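# Lift headset by headband, hold cable with other arm

## Task

With left_arm, hold the headset motionless by its headband (never by the cable). Its lowest point must be at least about a hand's length above the table, and no part of it may extend past the table's edge. The headband sits between the left fingers, and the left gripper is commanded fully closed. Those fingers contact only the headband. Nothing touches the headset except its own cable, though right_arm is allowed to touch it. The right gripper grips the cable firmly, well inside the pads rather than at their tips or edges, at a spot below where the cable exits the ear cup. Between the ear cup and that grip the cable stays well off the table and contacts only itself, the headset and the arms. If right_arm were removed, the headset must drop no more than slightly, so left_arm alone carries it. The cable's loose end must not hang lower than the tabletop. If that end ever gets well below the tabletop or well beyond the table's edge, held or not, the task fails. Once all of this is true, declare completion with finished_scene. Apart from the requested hold, anything that stays in place only because the robot is holding it does not count.

## Robot and tools

Robot: two arms, left_arm and right_arm, each with a parallel gripper. Scene frame: origin on the tabletop between the arms, +z up, +x out over the table, left_arm on the +y side. The arm names do not refer to sides of any image. Bases: left_arm at (+0.030, +0.349, 0) m, right_arm at (-0.018, -0.300, 0) m. Gripper frame: fingers point along +z and close along y. end_effector_position is the pinch point, about 1 cm behind the fingertips.

Row layout, shared by execute_actions and move: one flat list for both arms. First come 7 numbers for left_arm (dx, dy, dz, rx, ry, rz, opening), then the same 7 for right_arm, 14 numbers in total, each in [-1, 1]. Always send all 14, even if only one arm moves. dx..rz are an offset, not a pose. They are measured in that gripper's own axes from its measured pose at the start of the action. In move, they are measured from the pose in the last result that showed one. Scale: 1.0 = 0.6 m or 180 degrees. rx, ry, rz form a single rotation vector. opening is absolute: +1 fully open (0.093 m), -1 closed. Optionally add 12 more numbers in [0, 1] to a row (26 total). These are per-joint stiffness scales, left_arm's 6 joints then right_arm's 6, in Joint positions order. They persist until changed.

execute_actions(actions): a list of actions, each a table of up to 15 rows. Each row lasts one step of 1/30 s, so an action is 15 steps (0.5 s). If a table has fewer rows, its last row is held for the remaining steps. Every row is measured from the action's start pose, not from the previous row. An empty list just returns state and images. Each step, the commanded pose is clipped to within 70 mm and 16 degrees of the measured pose, so large offsets need several actions. Joint friction can leave the gripper up to about 31 mm short, and offsets smaller than that may not move it at all.

move(target, speed, blocking): target is one 14 (up to 26) number row as above. Each gripper travels in a straight line toward its target, all paths finishing together. Each path lasts 0.5 to 10 s, and a path needing more than 10 s stops early. speed is in m/s, 0.002 to 0.5, default 0.25; turning is capped at twice that in rad/s. Paths ignore obstacles and the other arm. Grippers lag, may stray and may overshoot speed near full reach. Faster moves and targets set deeper past a contact press harder. With blocking=false you get a result after 0.5 s. Further moves or actions are refused until a result shows the move ended, so call wait or stop first. The result adds a 'move:' line giving the ending (done, off_target, moving, held, fault) and any limits (limits=paced: the pose was clipped; limits=held: a check blocked some steps, and the arm may then surge). It also gives each gripper's distance from its target.

wait(seconds): 0 to 10. Lets the scene run while the arms hold their last commands. It returns early if a running move ends.

stop(): brakes a running move. The arm needs room to brake, and the fingers keep moving.

zoom_image(camera, region): camera is one of cam_high, cam_low, cam_left_wrist, cam_right_wrist (all 504x504). region is [x0, y0, x1, y1] in pixels, at most 504 by 504. It returns a closer view of that camera's latest image.

read_manual(section): returns only licence texts ("licences"). It does not move the robot.

finished_scene(scene): the integer is the current scene number. It ends the scene irreversibly, so call it only when the goal holds and will keep holding.

Results: a state line 'left_arm: … | right_arm: …' gives each gripper's position (m) and quat_wxyz in the scene frame. The printed position may be off, more so at long reach. 'Hand target' lines show the pose each controller is currently driving toward. grip_measured is the gripper motor position on the opening scale. The pads meet at about -0.94, and each mm of object width adds about 0.0208. Readings carry a fixed per-gripper bias of up to 0.02. Once the pads touch, the reading keeps heading to the commanded number. A lower command means more squeeze, up to about 50 to 62 N per pad, less on parts thinner than about 5 mm. Keep sending the closing number to keep a hold. Joint positions end with the opening in metres, which bottoms out at zero. A 'pose unreachable' line means a clearance check altered that arm's command. FAULT lines mean an arm stopped. Joint ranges (rad): waist -2.618 to 3.054, shoulder 0 to 3.142, elbow 0 to 3.142, wrist pitch -1.571 to 1.571, wrist yaw -1.571 to 1.571, wrist roll -2.094 to 2.094.

Practice: to keep an arm still, send its offset back to the wanted pose in a reply's first call and zeros afterward, always with the desired opening. The robot keeps its last command while you compose a reply. Occasional tugs on held parts or pushes on loose objects may occur.

Avoid: pushing anything off the table, letting the cable end drop below the tabletop or past the edge, collisions or hard pressing between the arms, drops, slips, slams and hard pushes. Motors heat while carrying loads. A MOTOR HOT warning appears at 75 °C, the arm stops for 10 s at 90 °C, and at 100 °C the arm goes limp and falls. Smooth, low-effort motion is preferred. Camera intrinsics and extrinsics are given per camera and may be slightly off.

Each tool is called by a JSON object that holds its "method" and its "body".

## Session

{"method": "execute_actions", "body": {"actions": []}}

Scene clock: 0.00 s.
left_arm: end_effector_position=(+0.1483, +0.6214, +0.1952) grip_measured=+1.000 end_effector_quat_wxyz=(+0.046, +0.884, +0.006, +0.466) | right_arm: end_effector_position=(+0.0146, -0.4387, +0.1289) grip_measured=+0.991 end_effector_quat_wxyz=(-0.119, +0.575, +0.809, +0.021)
Joint positions: left_arm=[ 1.711  1.69   1.395 -1.509  0.955 -1.393  0.093] | right_arm=[-1.342  1.272  1.027 -1.547  0.1    0.023  0.093]
Joint velocities: left_arm=[-0.012 -0.002  0.017  0.037 -0.007 -0.022  0.   ] | right_arm=[-0.017 -0.002 -0.012 -0.007 -0.007 -0.066 -0.001]
Motor temperatures (°C, as the motors report them): left_arm=[22 23 24 24 24 23] | right_arm=[23 24 20 22 24 24]
Hand target (left_arm): +0.148, +0.621, +0.195; +0.046, +0.884, +0.006, +0.466
Hand target (right_arm): +0.015, -0.439, +0.129; -0.119, +0.575, +0.809, +0.021
Joint stiffness scale: left_arm=[1. 1. 1. 1. 1. 1.] | right_arm=[1. 1. 1. 1. 1. 1.]

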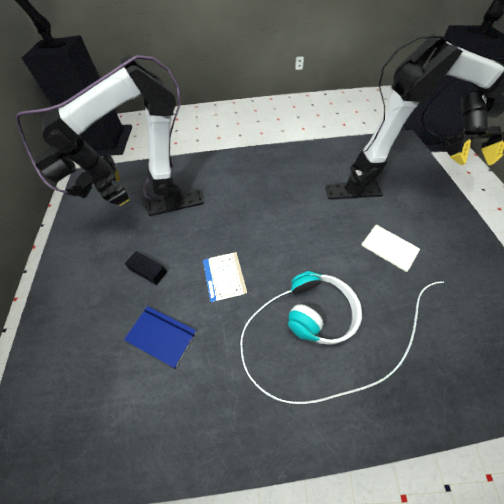

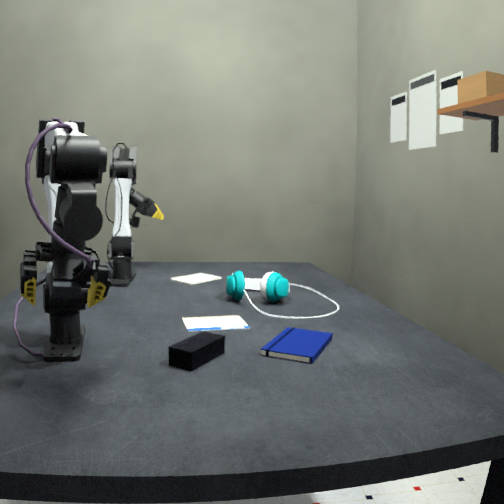

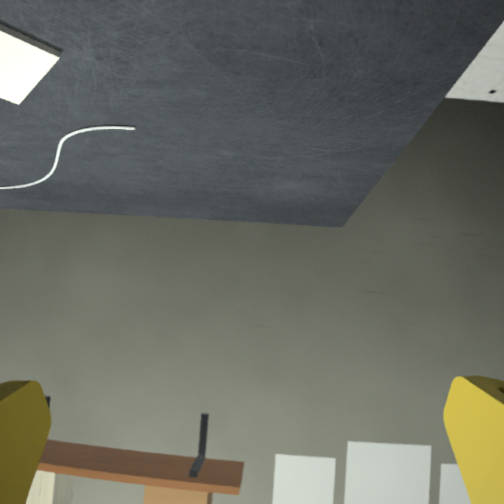

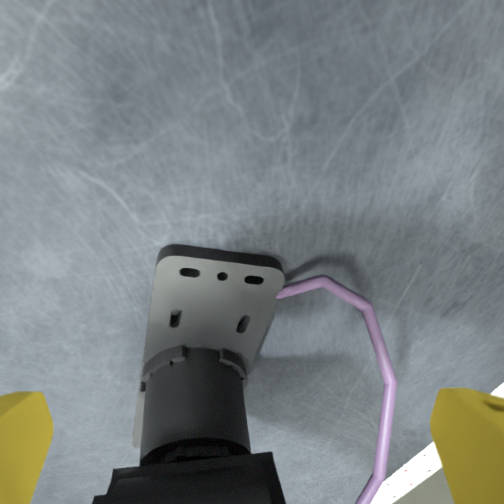

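{"method": "zoom_image", "body": {"camera": "cam_high", "region": [220, 240, 460, 420]}}

{"method": "zoom_image", "body": {"camera": "cam_low", "region": [200, 250, 360, 340]}}

Region (220, 240, 460, 420) of cam_high's 504x504 image, scaled by 2.100, with more detail than that image has; it fills the top 378 rows of this view, and the rest is white.

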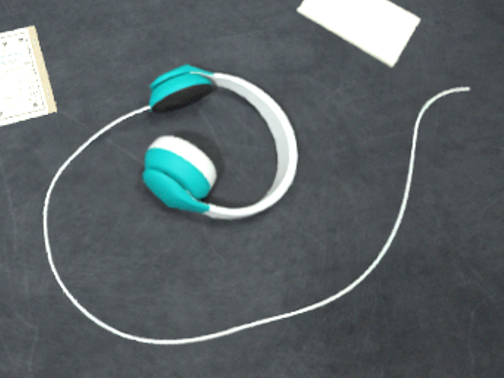

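Region (200, 250, 360, 340) of cam_low's 504x504 image, scaled by 3.150, with more detail than that image has; it fills the top 284 rows of this view, and the rest is white.

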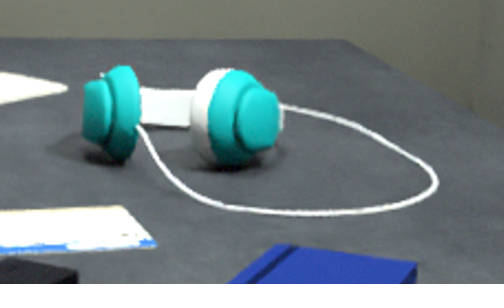

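{"method": "move", "body": {"target": [0.2345,0.2325,0.216,-0.147,0.032,0.523,1,-0.031,0.465,-0.178,-0.134,-0.335,-0.295,1], "speed": 0.35}}

Scene clock: 105.70 s.
left_arm: end_effector_position=(+0.3263, +0.4798, +0.2455) grip_measured=+1.000 end_effector_quat_wxyz=(+0.118, -0.561, +0.726, -0.380) | right_arm: end_effector_position=(+0.2972, -0.3769, +0.2129) grip_measured=+0.991 end_effector_quat_wxyz=(+0.431, +0.119, +0.893, -0.049)
Joint positions: left_arm=[ 0.869  1.582  1.566 -1.387  0.804 -0.588  0.093] | right_arm=[-0.354  1.028  0.885 -0.529  0.009  0.026  0.093]
Joint velocities: left_arm=[ 0.002  0.002  0.002 -0.037  0.007 -0.051  0.   ] | right_arm=[-0.007  0.007  0.002  0.037 -0.007 -0.022  0.001]
Motor temperatures (°C, as the motors report them): left_arm=[22 28 29 24 25 23] | right_arm=[23 25 27 22 24 24]
Hand target (left_arm): +0.330, +0.482, +0.246; +0.123, -0.556, +0.732, -0.374
Hand target (right_arm): +0.298, -0.374, +0.196; +0.415, +0.112, +0.902, -0.048
Off the commanded pose (left_arm): 0.006 m, 1 deg.
Off the commanded pose (right_arm): 0.013 m, 2 deg.
Joint stiffness scale: left_arm=[1. 1. 1. 1. 1. 1.] | right_arm=[1. 1. 1. 1. 1. 1.]
move: off_target (right_arm)
camera_calibration (this result's frames):
cam_left_wrist: T_world_to_cam=[[0.723675, -0.100202, 0.682828, -0.352788], [-0.572728, -0.639239, 0.513183, 0.403301], [0.385068, -0.762452, -0.51999, 0.448747], [0, 0, 0, 1]] pos_world=[0.313488, 0.564603, 0.26727]
cam_right_wrist: T_world_to_cam=[[-0.280373, -0.959891, 0.00103175, -0.282136], [-0.856707, 0.249749, -0.451307, 0.486477], [0.432948, -0.127418, -0.892368, 0.0936372], [0, 0, 0, 1]] pos_world=[0.297125, -0.380386, 0.303401]

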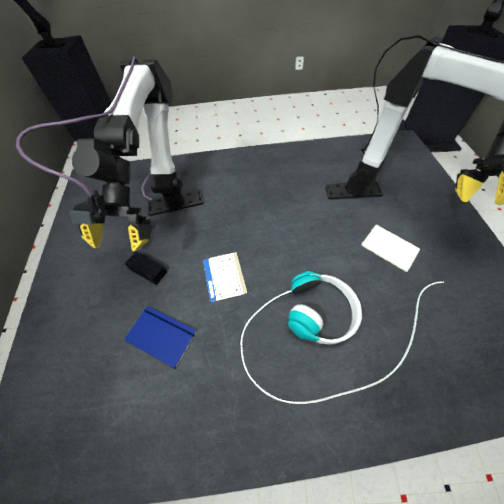

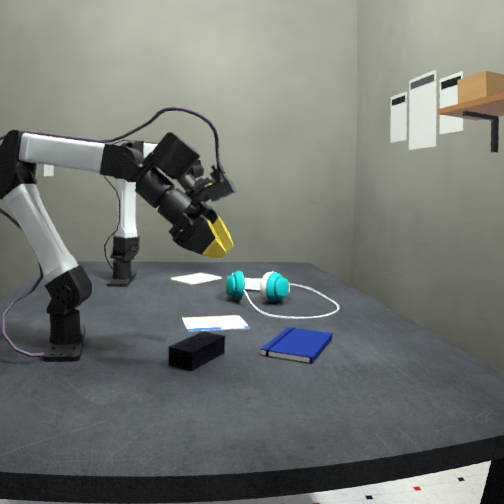

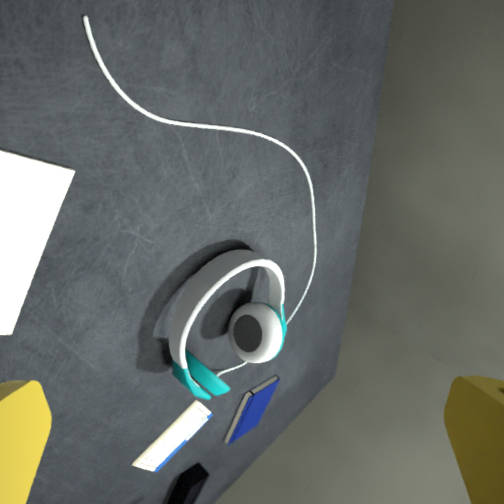

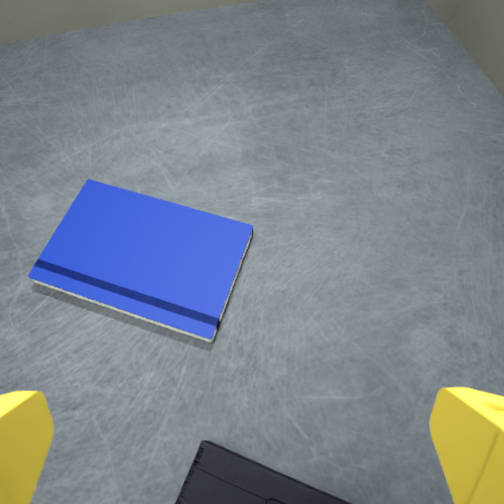

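{"method": "move", "body": {"target": [0.318,-0.048,0.414,-0.147,0.026,0.527,0.3,0,0,0,0,0,0,1], "speed": 0.35}}

Scene clock: 124.47 s.
left_arm: end_effector_position=(+0.4250, +0.2073, +0.1365) grip_measured=+0.301 end_effector_quat_wxyz=(+0.197, +0.153, +0.968, -0.029) | right_arm: end_effector_position=(+0.2974, -0.3770, +0.2132) grip_measured=+0.991 end_effector_quat_wxyz=(+0.432, +0.119, +0.893, -0.050)
Joint positions: left_arm=[-0.282  1.775  1.486 -0.882 -0.02  -0.034  0.06 ] | right_arm=[-0.354  1.028  0.885 -0.528  0.009  0.025  0.093]
Joint velocities: left_arm=[-0.032 -0.012  0.002 -0.037  0.037 -0.007  0.   ] | right_arm=[-0.007 -0.007 -0.007 -0.022 -0.037 -0.051 -0.001]
Motor temperatures (°C, as the motors report them): left_arm=[22 28 31 25 24 23] | right_arm=[23 25 27 26 24 24]
Hand target (left_arm): +0.431, +0.205, +0.140; +0.207, +0.157, +0.965, -0.024
Hand target (right_arm): +0.297, -0.377, +0.213; +0.431, +0.119, +0.893, -0.050
Off the commanded pose (left_arm): 0.011 m, 2 deg.
Off the commanded pose (right_arm): 0.000 m, 0 deg.
Joint stiffness scale: left_arm=[1. 1. 1. 1. 1. 1.] | right_arm=[1. 1. 1. 1. 1. 1.]
move: off_target (left_arm)
camera_calibration (this result's frames):
cam_left_wrist: T_world_to_cam=[[-0.320081, -0.947215, -0.0182201, 0.337726], [-0.946898, 0.319235, 0.0383737, 0.366786], [-0.0305316, 0.0295353, -0.999097, 0.224154], [0, 0, 0, 1]] pos_world=[0.462252, 0.196187, 0.216031]
cam_right_wrist: T_world_to_cam=[[-0.279691, -0.960088, 0.00185236, -0.282577], [-0.856313, 0.248586, -0.452695, 0.486553], [0.434167, -0.128201, -0.891663, 0.0929837], [0, 0, 0, 1]] pos_world=[0.297237, -0.380329, 0.303694]

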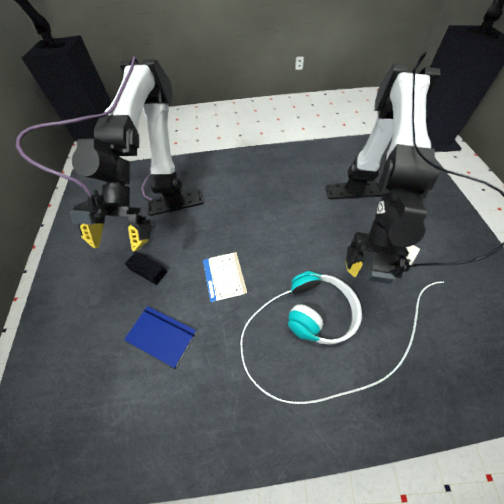

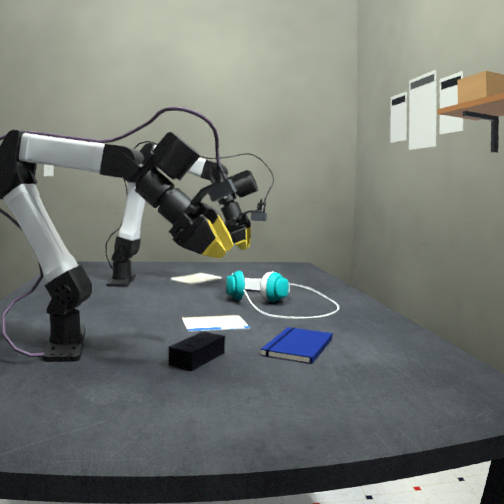

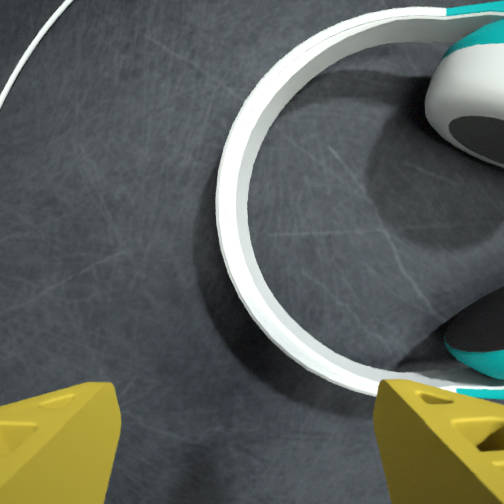

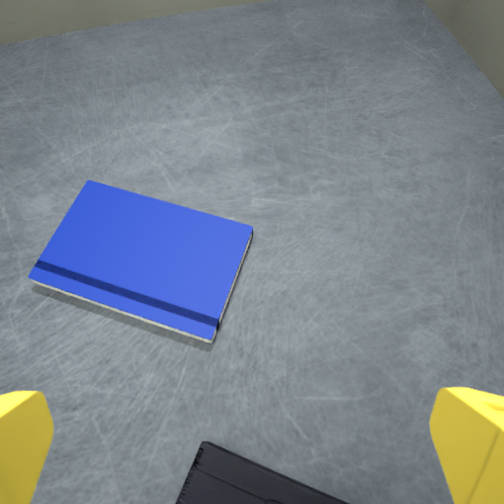

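{"method": "move", "body": {"target": [-0.018,0.0195,0.2,0,0,0,0.3,0,0,0,0,0,0,1], "speed": 0.1}}

{"method": "zoom_image", "body": {"camera": "cam_low", "region": [190, 220, 330, 320]}}

{"method": "zoom_image", "body": {"camera": "cam_high", "region": [280, 240, 420, 360]}}

Scene clock: 139.37 s.
left_arm: end_effector_position=(+0.4795, +0.1996, +0.0320) grip_measured=+0.301 end_effector_quat_wxyz=(+0.193, +0.154, +0.969, -0.025) | right_arm: end_effector_position=(+0.2974, -0.3770, +0.2132) grip_measured=+0.991 end_effector_quat_wxyz=(+0.432, +0.119, +0.893, -0.050)
Joint positions: left_arm=[-0.256  2.067  1.463 -0.575 -0.015 -0.007  0.06 ] | right_arm=[-0.354  1.028  0.885 -0.528  0.009  0.025  0.093]
Joint velocities: left_arm=[ 0.012 -0.002 -0.007  0.022 -0.081 -0.022  0.001] | right_arm=[ 0.002 -0.012 -0.017 -0.007  0.022  0.022 -0.   ]
Motor temperatures (°C, as the motors report them): left_arm=[22 29 32 26 24 23] | right_arm=[23 25 29 28 24 24]
Hand target (left_arm): +0.483, +0.201, +0.032; +0.197, +0.153, +0.968, -0.029
Hand target (right_arm): +0.297, -0.377, +0.213; +0.432, +0.119, +0.893, -0.050
Off the commanded pose (left_arm): 0.004 m, 1 deg.
Off the commanded pose (right_arm): 0.000 m, 0 deg.
Joint stiffness scale: left_arm=[1. 1. 1. 1. 1. 1.] | right_arm=[1. 1. 1. 1. 1. 1.]
move: done
camera_calibration (this result's frames):
cam_left_wrist: T_world_to_cam=[[-0.32051, -0.946922, -0.024756, 0.346369], [-0.946533, 0.319146, 0.0471365, 0.424353], [-0.0367339, 0.03854, -0.998582, 0.12282], [0, 0, 0, 1]] pos_world=[0.51719, 0.187821, 0.111218]
cam_right_wrist: T_world_to_cam=[[-0.279691, -0.960088, 0.00185236, -0.282577], [-0.856313, 0.248586, -0.452695, 0.486553], [0.434167, -0.128201, -0.891663, 0.0929837], [0, 0, 0, 1]] pos_world=[0.297237, -0.380329, 0.303694]

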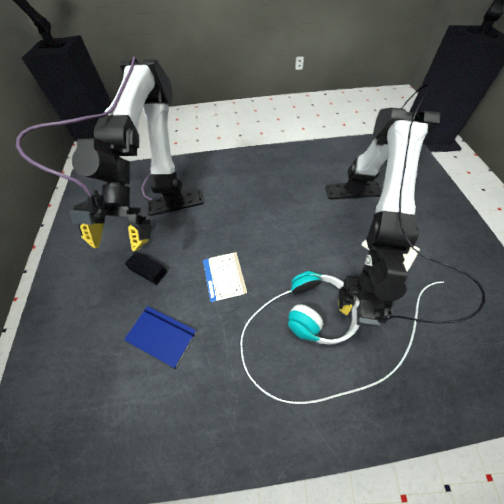

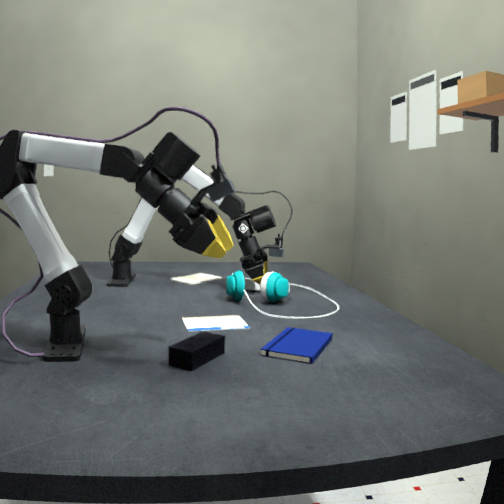

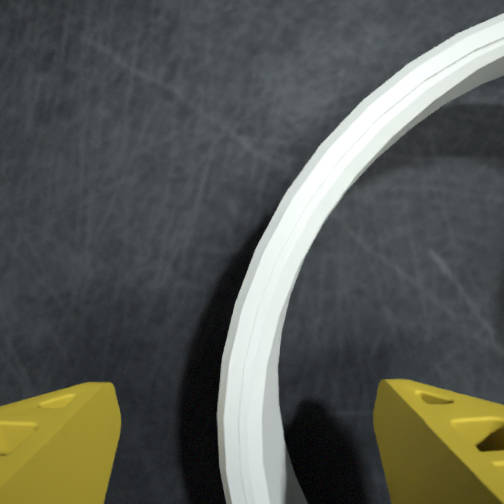

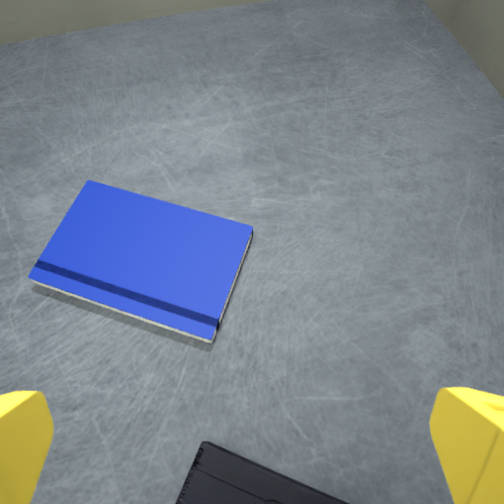

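Region (190, 220, 330, 320) of cam_low's 504x504 image, scaled by 3.600, with more detail than that image has; it fills the top 360 rows of this view, and the rest is white.

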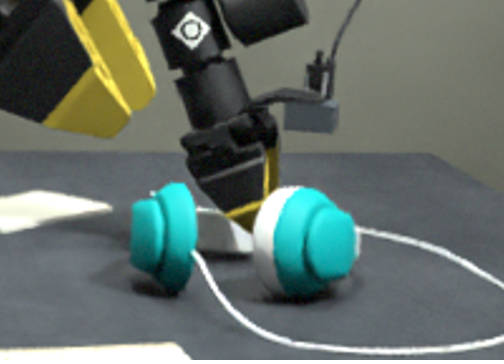

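Region (280, 240, 420, 360) of cam_high's 504x504 image, scaled by 3.600, with more detail than that image has; it fills the top 432 rows of this view, and the rest is white.

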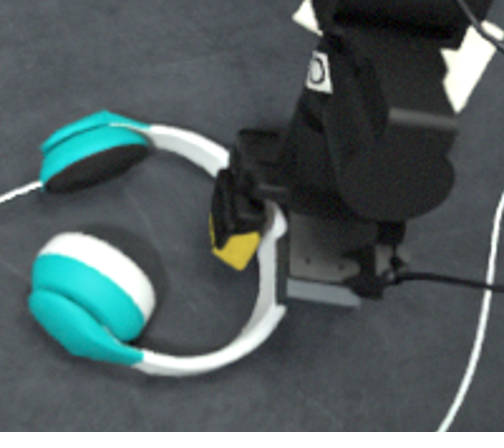

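{"method": "move", "body": {"target": [0.005,0,0.022,0,0,0,0.3,0,0,0,0,0,0,1], "speed": 0.03}}

{"method": "zoom_image", "body": {"camera": "cam_low", "region": [190, 220, 330, 320]}}

Scene clock: 146.80 s.
left_arm: end_effector_position=(+0.4846, +0.1979, +0.0275) grip_measured=+0.301 end_effector_quat_wxyz=(+0.200, +0.154, +0.967, -0.026) | right_arm: end_effector_position=(+0.2974, -0.3770, +0.2132) grip_measured=+0.991 end_effector_quat_wxyz=(+0.432, +0.119, +0.893, -0.050)
Joint positions: left_arm=[-0.256  2.083  1.463 -0.545 -0.015 -0.007  0.06 ] | right_arm=[-0.354  1.028  0.885 -0.528  0.009  0.025  0.093]
Joint velocities: left_arm=[ 0.007 -0.002  0.007 -0.007  0.007  0.007  0.   ] | right_arm=[ 0.007 -0.012  0.007 -0.022  0.037 -0.051 -0.   ]
Motor temperatures (°C, as the motors report them): left_arm=[22 30 32 26 24 23] | right_arm=[23 25 29 28 24 24]
Hand target (left_arm): +0.482, +0.199, +0.019; +0.193, +0.154, +0.969, -0.025
Hand target (right_arm): +0.297, -0.377, +0.213; +0.432, +0.119, +0.893, -0.050
Off the commanded pose (left_arm): 0.009 m, 1 deg.
Off the commanded pose (right_arm): 0.000 m, 0 deg.
Joint stiffness scale: left_arm=[1. 1. 1. 1. 1. 1.] | right_arm=[1. 1. 1. 1. 1. 1.]
move: done
camera_calibration (this result's frames):
cam_left_wrist: T_world_to_cam=[[-0.320178, -0.947034, -0.0247621, 0.346124], [-0.947069, 0.319327, 0.0330334, 0.43056], [-0.0233766, 0.034028, -0.999147, 0.113038], [0, 0, 0, 1]] pos_world=[0.521234, 0.186455, 0.107289]
cam_right_wrist: T_world_to_cam=[[-0.279691, -0.960088, 0.00185236, -0.282577], [-0.856313, 0.248586, -0.452695, 0.486553], [0.434167, -0.128201, -0.891663, 0.0929837], [0, 0, 0, 1]] pos_world=[0.297237, -0.380329, 0.303694]

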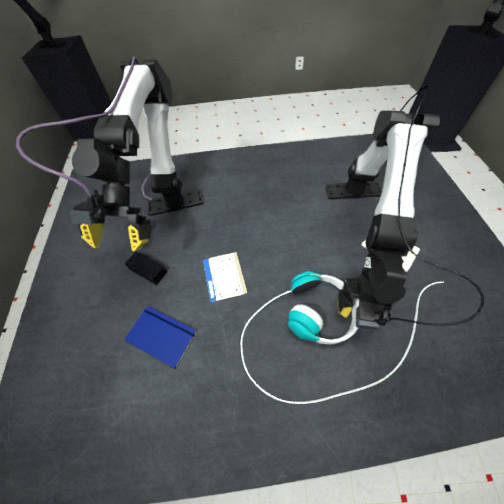

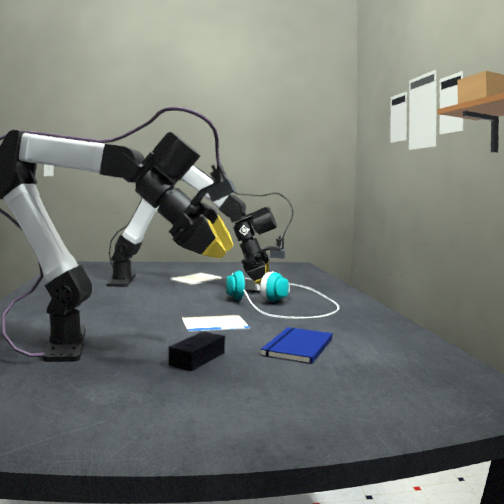

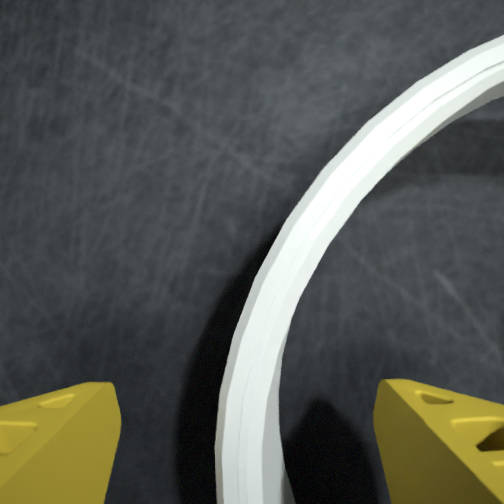

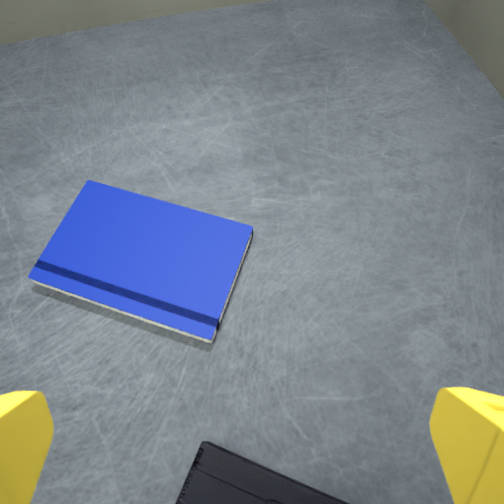

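Region (190, 220, 330, 320) of cam_low's 504x504 image, scaled by 3.600, with more detail than that image has; it fills the top 360 rows of this view, and the rest is white.

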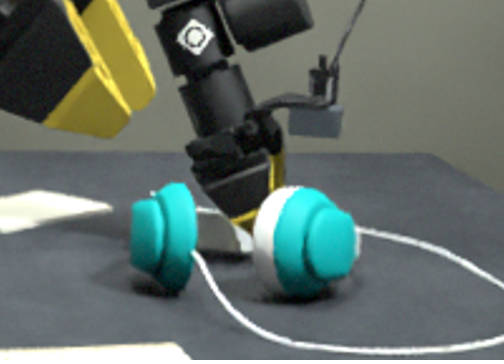

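{"method": "move", "body": {"target": [0.022,0,0.022,0,0,0,0.3,0,0,0,0,0,0,1], "speed": 0.03}}

{"method": "zoom_image", "body": {"camera": "cam_low", "region": [190, 220, 330, 320]}}

Scene clock: 158.00 s.
left_arm: end_effector_position=(+0.4802, +0.1994, +0.0154) grip_measured=+0.301 end_effector_quat_wxyz=(+0.202, +0.154, +0.967, -0.026) | right_arm: end_effector_position=(+0.2974, -0.3770, +0.2132) grip_measured=+0.991 end_effector_quat_wxyz=(+0.432, +0.119, +0.893, -0.050)
Joint positions: left_arm=[-0.256  2.083  1.409 -0.488 -0.015 -0.007  0.06 ] | right_arm=[-0.354  1.028  0.885 -0.528  0.009  0.025  0.093]
Joint velocities: left_arm=[-0.032 -0.007  0.007  0.11  -0.037 -0.007 -0.   ] | right_arm=[-0.002 -0.002  0.017 -0.022  0.007 -0.037 -0.001]
Motor temperatures (°C, as the motors report them): left_arm=[22 31 32 26 24 23] | right_arm=[23 25 30 29 24 24]
Hand target (left_arm): +0.478, +0.200, +0.010; +0.200, +0.154, +0.967, -0.026
Hand target (right_arm): +0.297, -0.377, +0.213; +0.432, +0.119, +0.893, -0.050
Off the commanded pose (left_arm): 0.006 m, 0 deg.
Off the commanded pose (right_arm): 0.000 m, 0 deg.
Joint stiffness scale: left_arm=[1. 1. 1. 1. 1. 1.] | right_arm=[1. 1. 1. 1. 1. 1.]
move: done
camera_calibration (this result's frames):
cam_left_wrist: T_world_to_cam=[[-0.320098, -0.947061, -0.0247628, 0.345789], [-0.947171, 0.319361, 0.0296018, 0.426461], [-0.0201264, 0.0329301, -0.999255, 0.0994245], [0, 0, 0, 1]] pos_world=[0.516619, 0.188014, 0.0952891]
cam_right_wrist: T_world_to_cam=[[-0.279691, -0.960088, 0.00185236, -0.282577], [-0.856313, 0.248586, -0.452695, 0.486553], [0.434167, -0.128201, -0.891663, 0.0929837], [0, 0, 0, 1]] pos_world=[0.297237, -0.380329, 0.303694]

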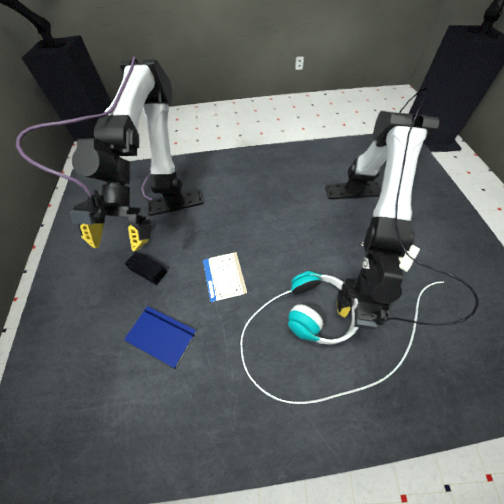

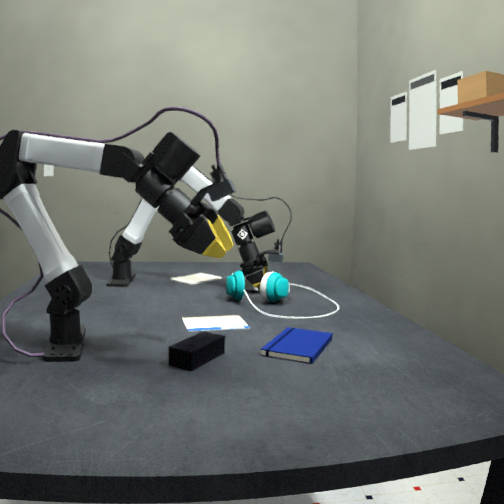

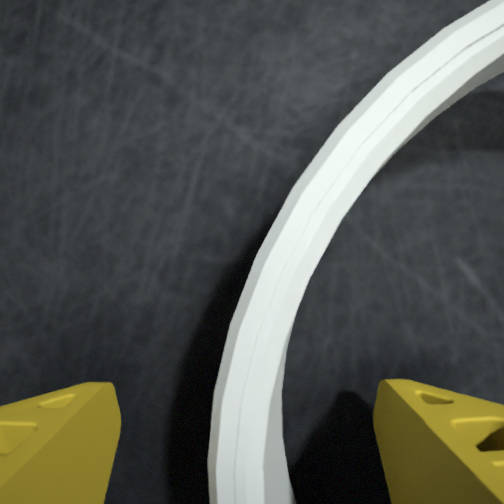

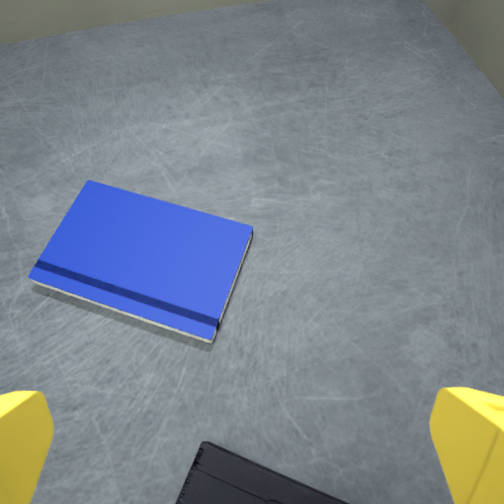

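Region (190, 220, 330, 320) of cam_low's 504x504 image, scaled by 3.600, with more detail than that image has; it fills the top 360 rows of this view, and the rest is white.

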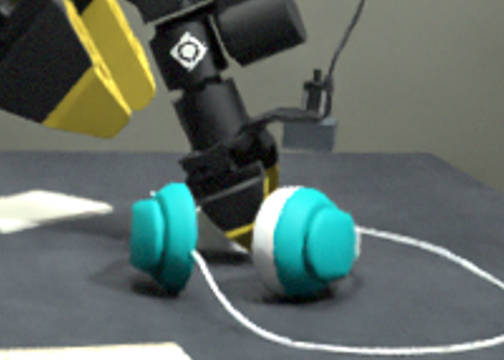

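Good depth. Close.

{"method": "move", "body": {"target": [0,0,0,0,0,0,-1,0,0,0,0,0,0,1], "speed": 0.03}}

Scene clock: 162.20 s.
left_arm: end_effector_position=(+0.4825, +0.1952, +0.0222) grip_measured=-0.878 end_effector_quat_wxyz=(+0.211, +0.150, +0.965, -0.041) | right_arm: end_effector_position=(+0.2974, -0.3770, +0.2132) grip_measured=+0.991 end_effector_quat_wxyz=(+0.432, +0.119, +0.893, -0.050)
Joint positions: left_arm=[-0.254  2.07   1.409 -0.477  0.01  -0.018  0.003] | right_arm=[-0.354  1.028  0.885 -0.528  0.009  0.025  0.093]
Joint velocities: left_arm=[ 0.012 -0.002 -0.007 -0.007  0.066 -0.022  0.   ] | right_arm=[ 0.007 -0.022 -0.012  0.022  0.051  0.022  0.   ]
Motor temperatures (°C, as the motors report them): left_arm=[22 32 32 26 24 23] | right_arm=[23 25 30 29 24 24]
Hand target (left_arm): +0.480, +0.199, +0.016; +0.202, +0.154, +0.967, -0.027
Hand target (right_arm): +0.297, -0.377, +0.213; +0.432, +0.119, +0.893, -0.050
Off the commanded pose (left_arm): 0.008 m, 2 deg.
Off the commanded pose (right_arm): 0.000 m, 0 deg.
Joint stiffness scale: left_arm=[1. 1. 1. 1. 1. 1.] | right_arm=[1. 1. 1. 1. 1. 1.]
move: done
camera_calibration (this result's frames):
cam_left_wrist: T_world_to_cam=[[-0.318114, -0.948047, 0.00307941, 0.341366], [-0.948027, 0.318128, 0.00631098, 0.43099], [-0.00696275, -0.000911748, -0.999975, 0.106668], [0, 0, 0, 1]] pos_world=[0.517926, 0.186619, 0.102894]
cam_right_wrist: T_world_to_cam=[[-0.279691, -0.960088, 0.00185236, -0.282577], [-0.856313, 0.248586, -0.452695, 0.486553], [0.434167, -0.128201, -0.891663, 0.0929837], [0, 0, 0, 1]] pos_world=[0.297237, -0.380329, 0.303694]

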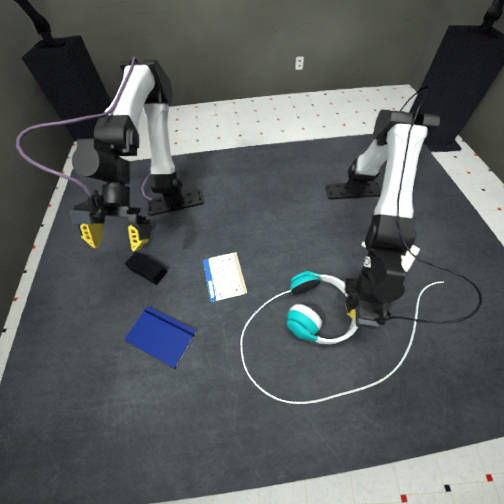

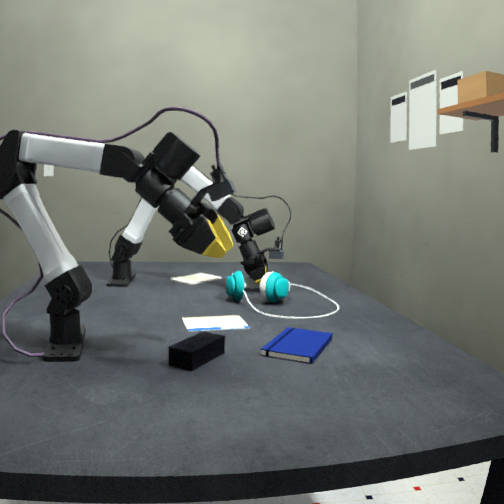

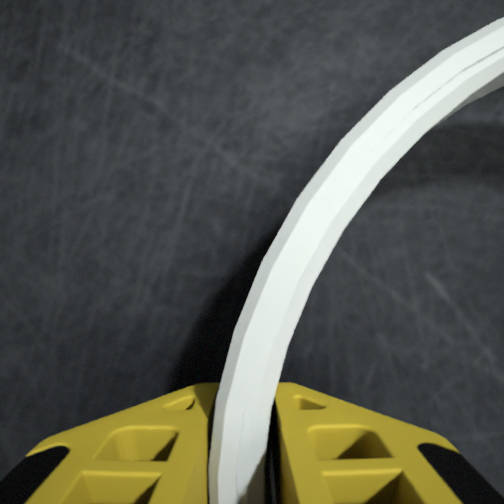

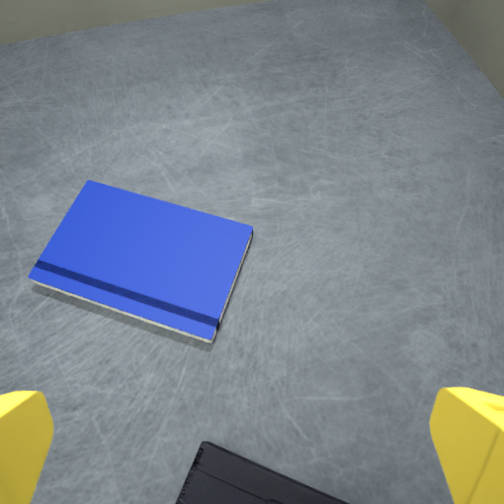

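{"method": "move", "body": {"target": [-0.2553,-0.268,-0.6998,-0.2087,-0.3634,0.5032,-1,0.1235,0.503,-0.1095,-0.285,-0.169,-0.118,1], "speed": 0.2}}

Scene clock: 203.10 s.
left_arm: end_effector_position=(+0.4029, +0.0618, +0.4392) grip_measured=-0.873 end_effector_quat_wxyz=(+0.603, +0.660, +0.327, +0.307) | right_arm: end_effector_position=(+0.2856, -0.0622, +0.2103) grip_measured=+0.991 end_effector_quat_wxyz=(+0.642, -0.245, +0.689, +0.231)
Joint positions: left_arm=[-0.595  1.462  1.56  -0.182 -0.025  1.579  0.003] | right_arm=[ 0.528  1.225  0.421  0.736 -0.039  0.001  0.093]
Joint velocities: left_arm=[-0.017  0.007  0.007 -0.051  0.051 -0.022 -0.001] | right_arm=[-0.002 -0.017  0.007  0.037 -0.022 -0.007 -0.001]
Motor temperatures (°C, as the motors report them): left_arm=[22 34 33 29 24 23] | right_arm=[23 25 32 32 24 24]
Hand target (left_arm): +0.400, +0.062, +0.467; +0.631, +0.636, +0.309, +0.320
Hand target (right_arm): +0.281, -0.059, +0.195; +0.629, -0.257, +0.696, +0.231
Off the commanded pose (left_arm): 0.031 m, 5 deg.
Off the commanded pose (right_arm): 0.012 m, 1 deg.
Joint stiffness scale: left_arm=[1. 1. 1. 1. 1. 1.] | right_arm=[1. 1. 1. 1. 1. 1.]
move: off_target (left_arm, right_arm)
camera_calibration (this result's frames):
cam_left_wrist: T_world_to_cam=[[-0.0454522, 0.0675947, -0.996677, 0.4548], [0.201789, 0.977763, 0.0571096, -0.131017], [0.978374, -0.198522, -0.0580814, -0.275503], [0, 0, 0, 1]] pos_world=[0.316654, 0.0426682, 0.444769]
cam_right_wrist: T_world_to_cam=[[0.610173, -0.792245, -0.00604667, -0.225699], [-0.382076, -0.287565, -0.878251, 0.317621], [0.694051, 0.538195, -0.478162, 0.0161517], [0, 0, 0, 1]] pos_world=[0.247861, -0.0961655, 0.285309]

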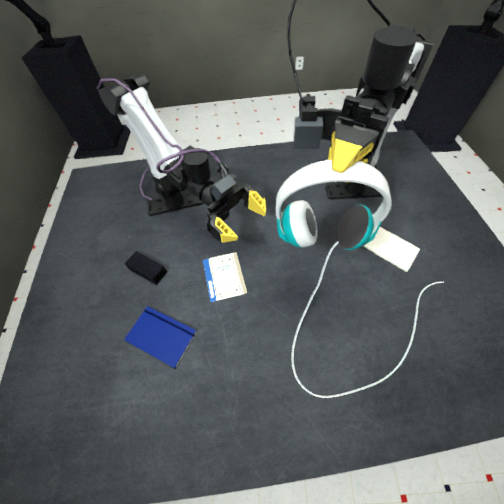

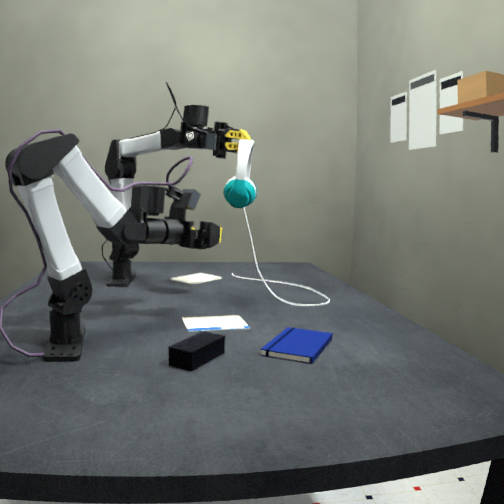

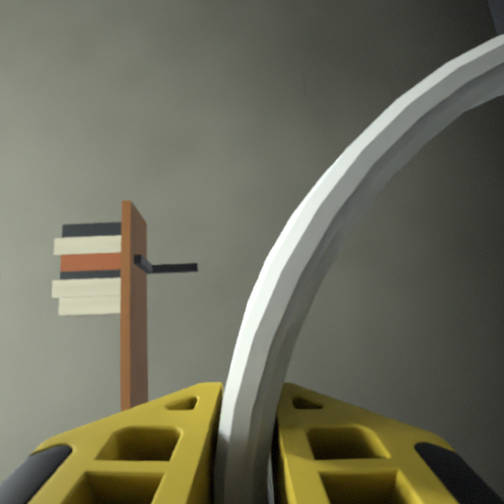

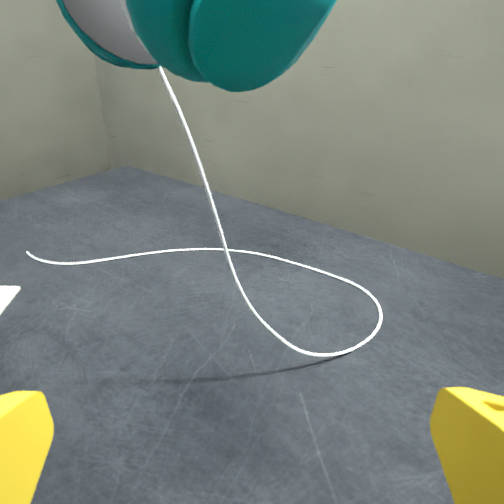

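{"method": "move", "body": {"target": [0,0.1,-0.008,0,0,0,-1,0.1,0.012,0.155,0,0,0,1], "speed": 0.12}}

Scene clock: 241.87 s.
left_arm: end_effector_position=(+0.4024, +0.0619, +0.4756) grip_measured=-0.873 end_effector_quat_wxyz=(+0.578, +0.682, +0.337, +0.294) | right_arm: end_effector_position=(+0.3479, -0.0068, +0.1407) grip_measured=+0.991 end_effector_quat_wxyz=(+0.637, -0.247, +0.693, +0.229)
Joint positions: left_arm=[-0.595  1.567  1.899 -0.491 -0.024  1.579  0.003] | right_arm=[ 0.549  1.821  0.607  1.131 -0.02   0.001  0.093]
Joint velocities: left_arm=[-0.012  0.007 -0.002 -0.007 -0.022 -0.037 -0.001] | right_arm=[ 0.002 -0.007 -0.012  0.007  0.037 -0.037 -0.   ]
Motor temperatures (°C, as the motors report them): left_arm=[22 31 38 36 24 23] | right_arm=[23 25 30 36 24 24]
Hand target (left_arm): +0.402, +0.063, +0.499; +0.603, +0.659, +0.327, +0.307
Hand target (right_arm): +0.351, -0.001, +0.143; +0.642, -0.245, +0.689, +0.231
Off the commanded pose (left_arm): 0.024 m, 4 deg.
Off the commanded pose (right_arm): 0.008 m, 1 deg.
Joint stiffness scale: left_arm=[1. 1. 1. 1. 1. 1.] | right_arm=[1. 1. 1. 1. 1. 1.]
move: off_target (left_arm)
camera_calibration (this result's frames):
cam_left_wrist: T_world_to_cam=[[-0.103941, 0.113887, -0.988041, 0.507539], [0.2073, 0.974085, 0.0904707, -0.151013], [0.97274, -0.195418, -0.124856, -0.238998], [0, 0, 0, 1]] pos_world=[0.316542, 0.0425928, 0.485291]
cam_right_wrist: T_world_to_cam=[[0.611698, -0.79108, -0.00421618, -0.221024], [-0.390019, -0.296935, -0.871616, 0.297965], [0.688266, 0.53481, -0.490171, -0.0864844], [0, 0, 0, 1]] pos_world=[0.310936, -0.0401185, 0.216387]

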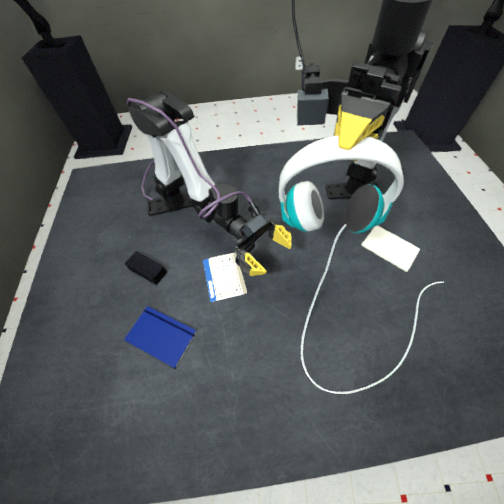

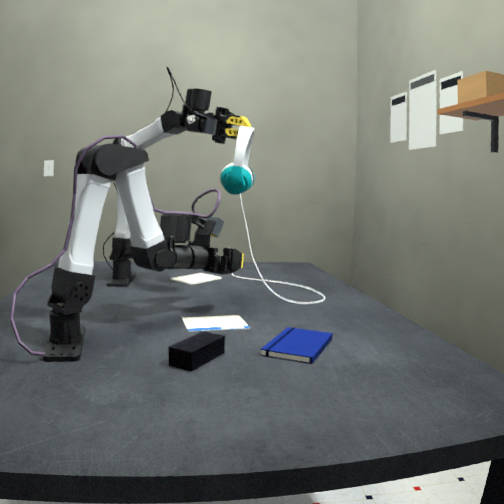

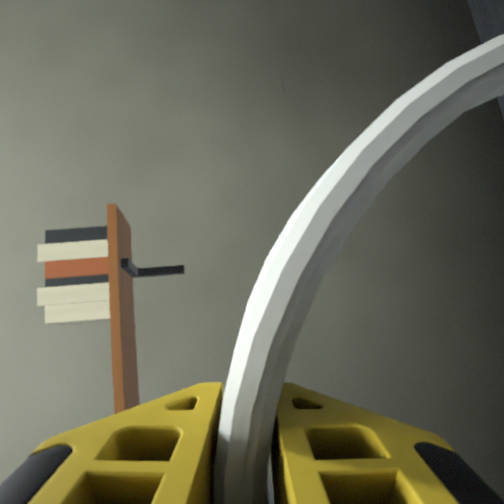

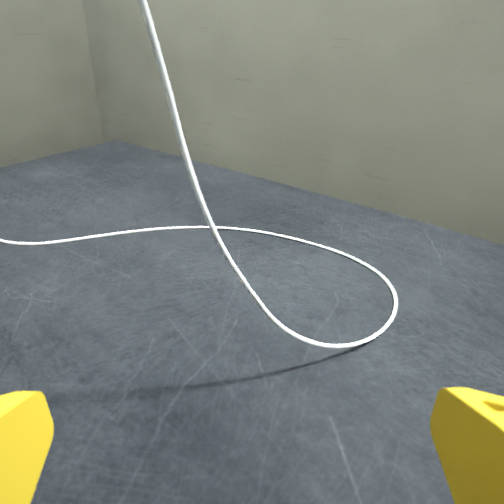

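{"method": "zoom_image", "body": {"camera": "cam_low", "region": [180, 160, 320, 300]}}

{"method": "zoom_image", "body": {"camera": "cam_high", "region": [230, 190, 370, 330]}}

Region (180, 160, 320, 300) of cam_low's 504x504 image, scaled by 3.600, with more detail than that image has.

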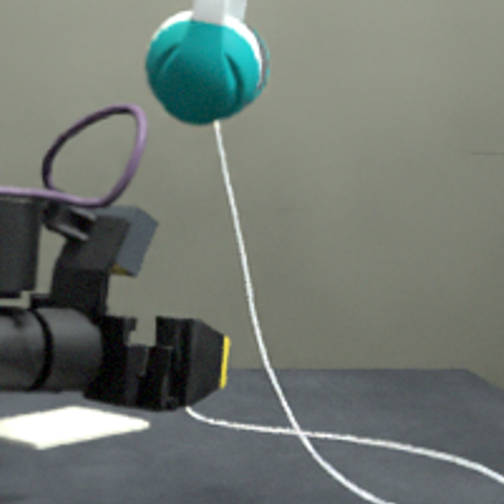

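Region (230, 190, 370, 330) of cam_high's 504x504 image, scaled by 3.600, with more detail than that image has.

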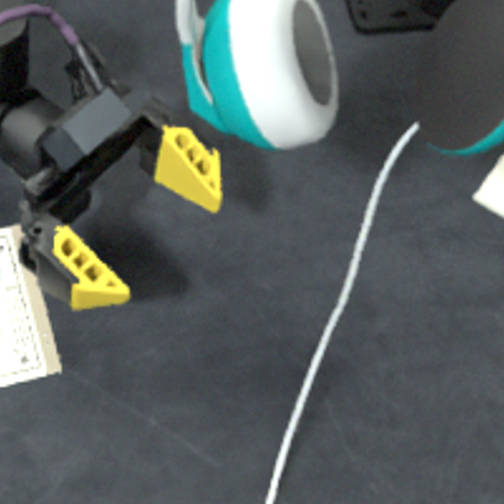

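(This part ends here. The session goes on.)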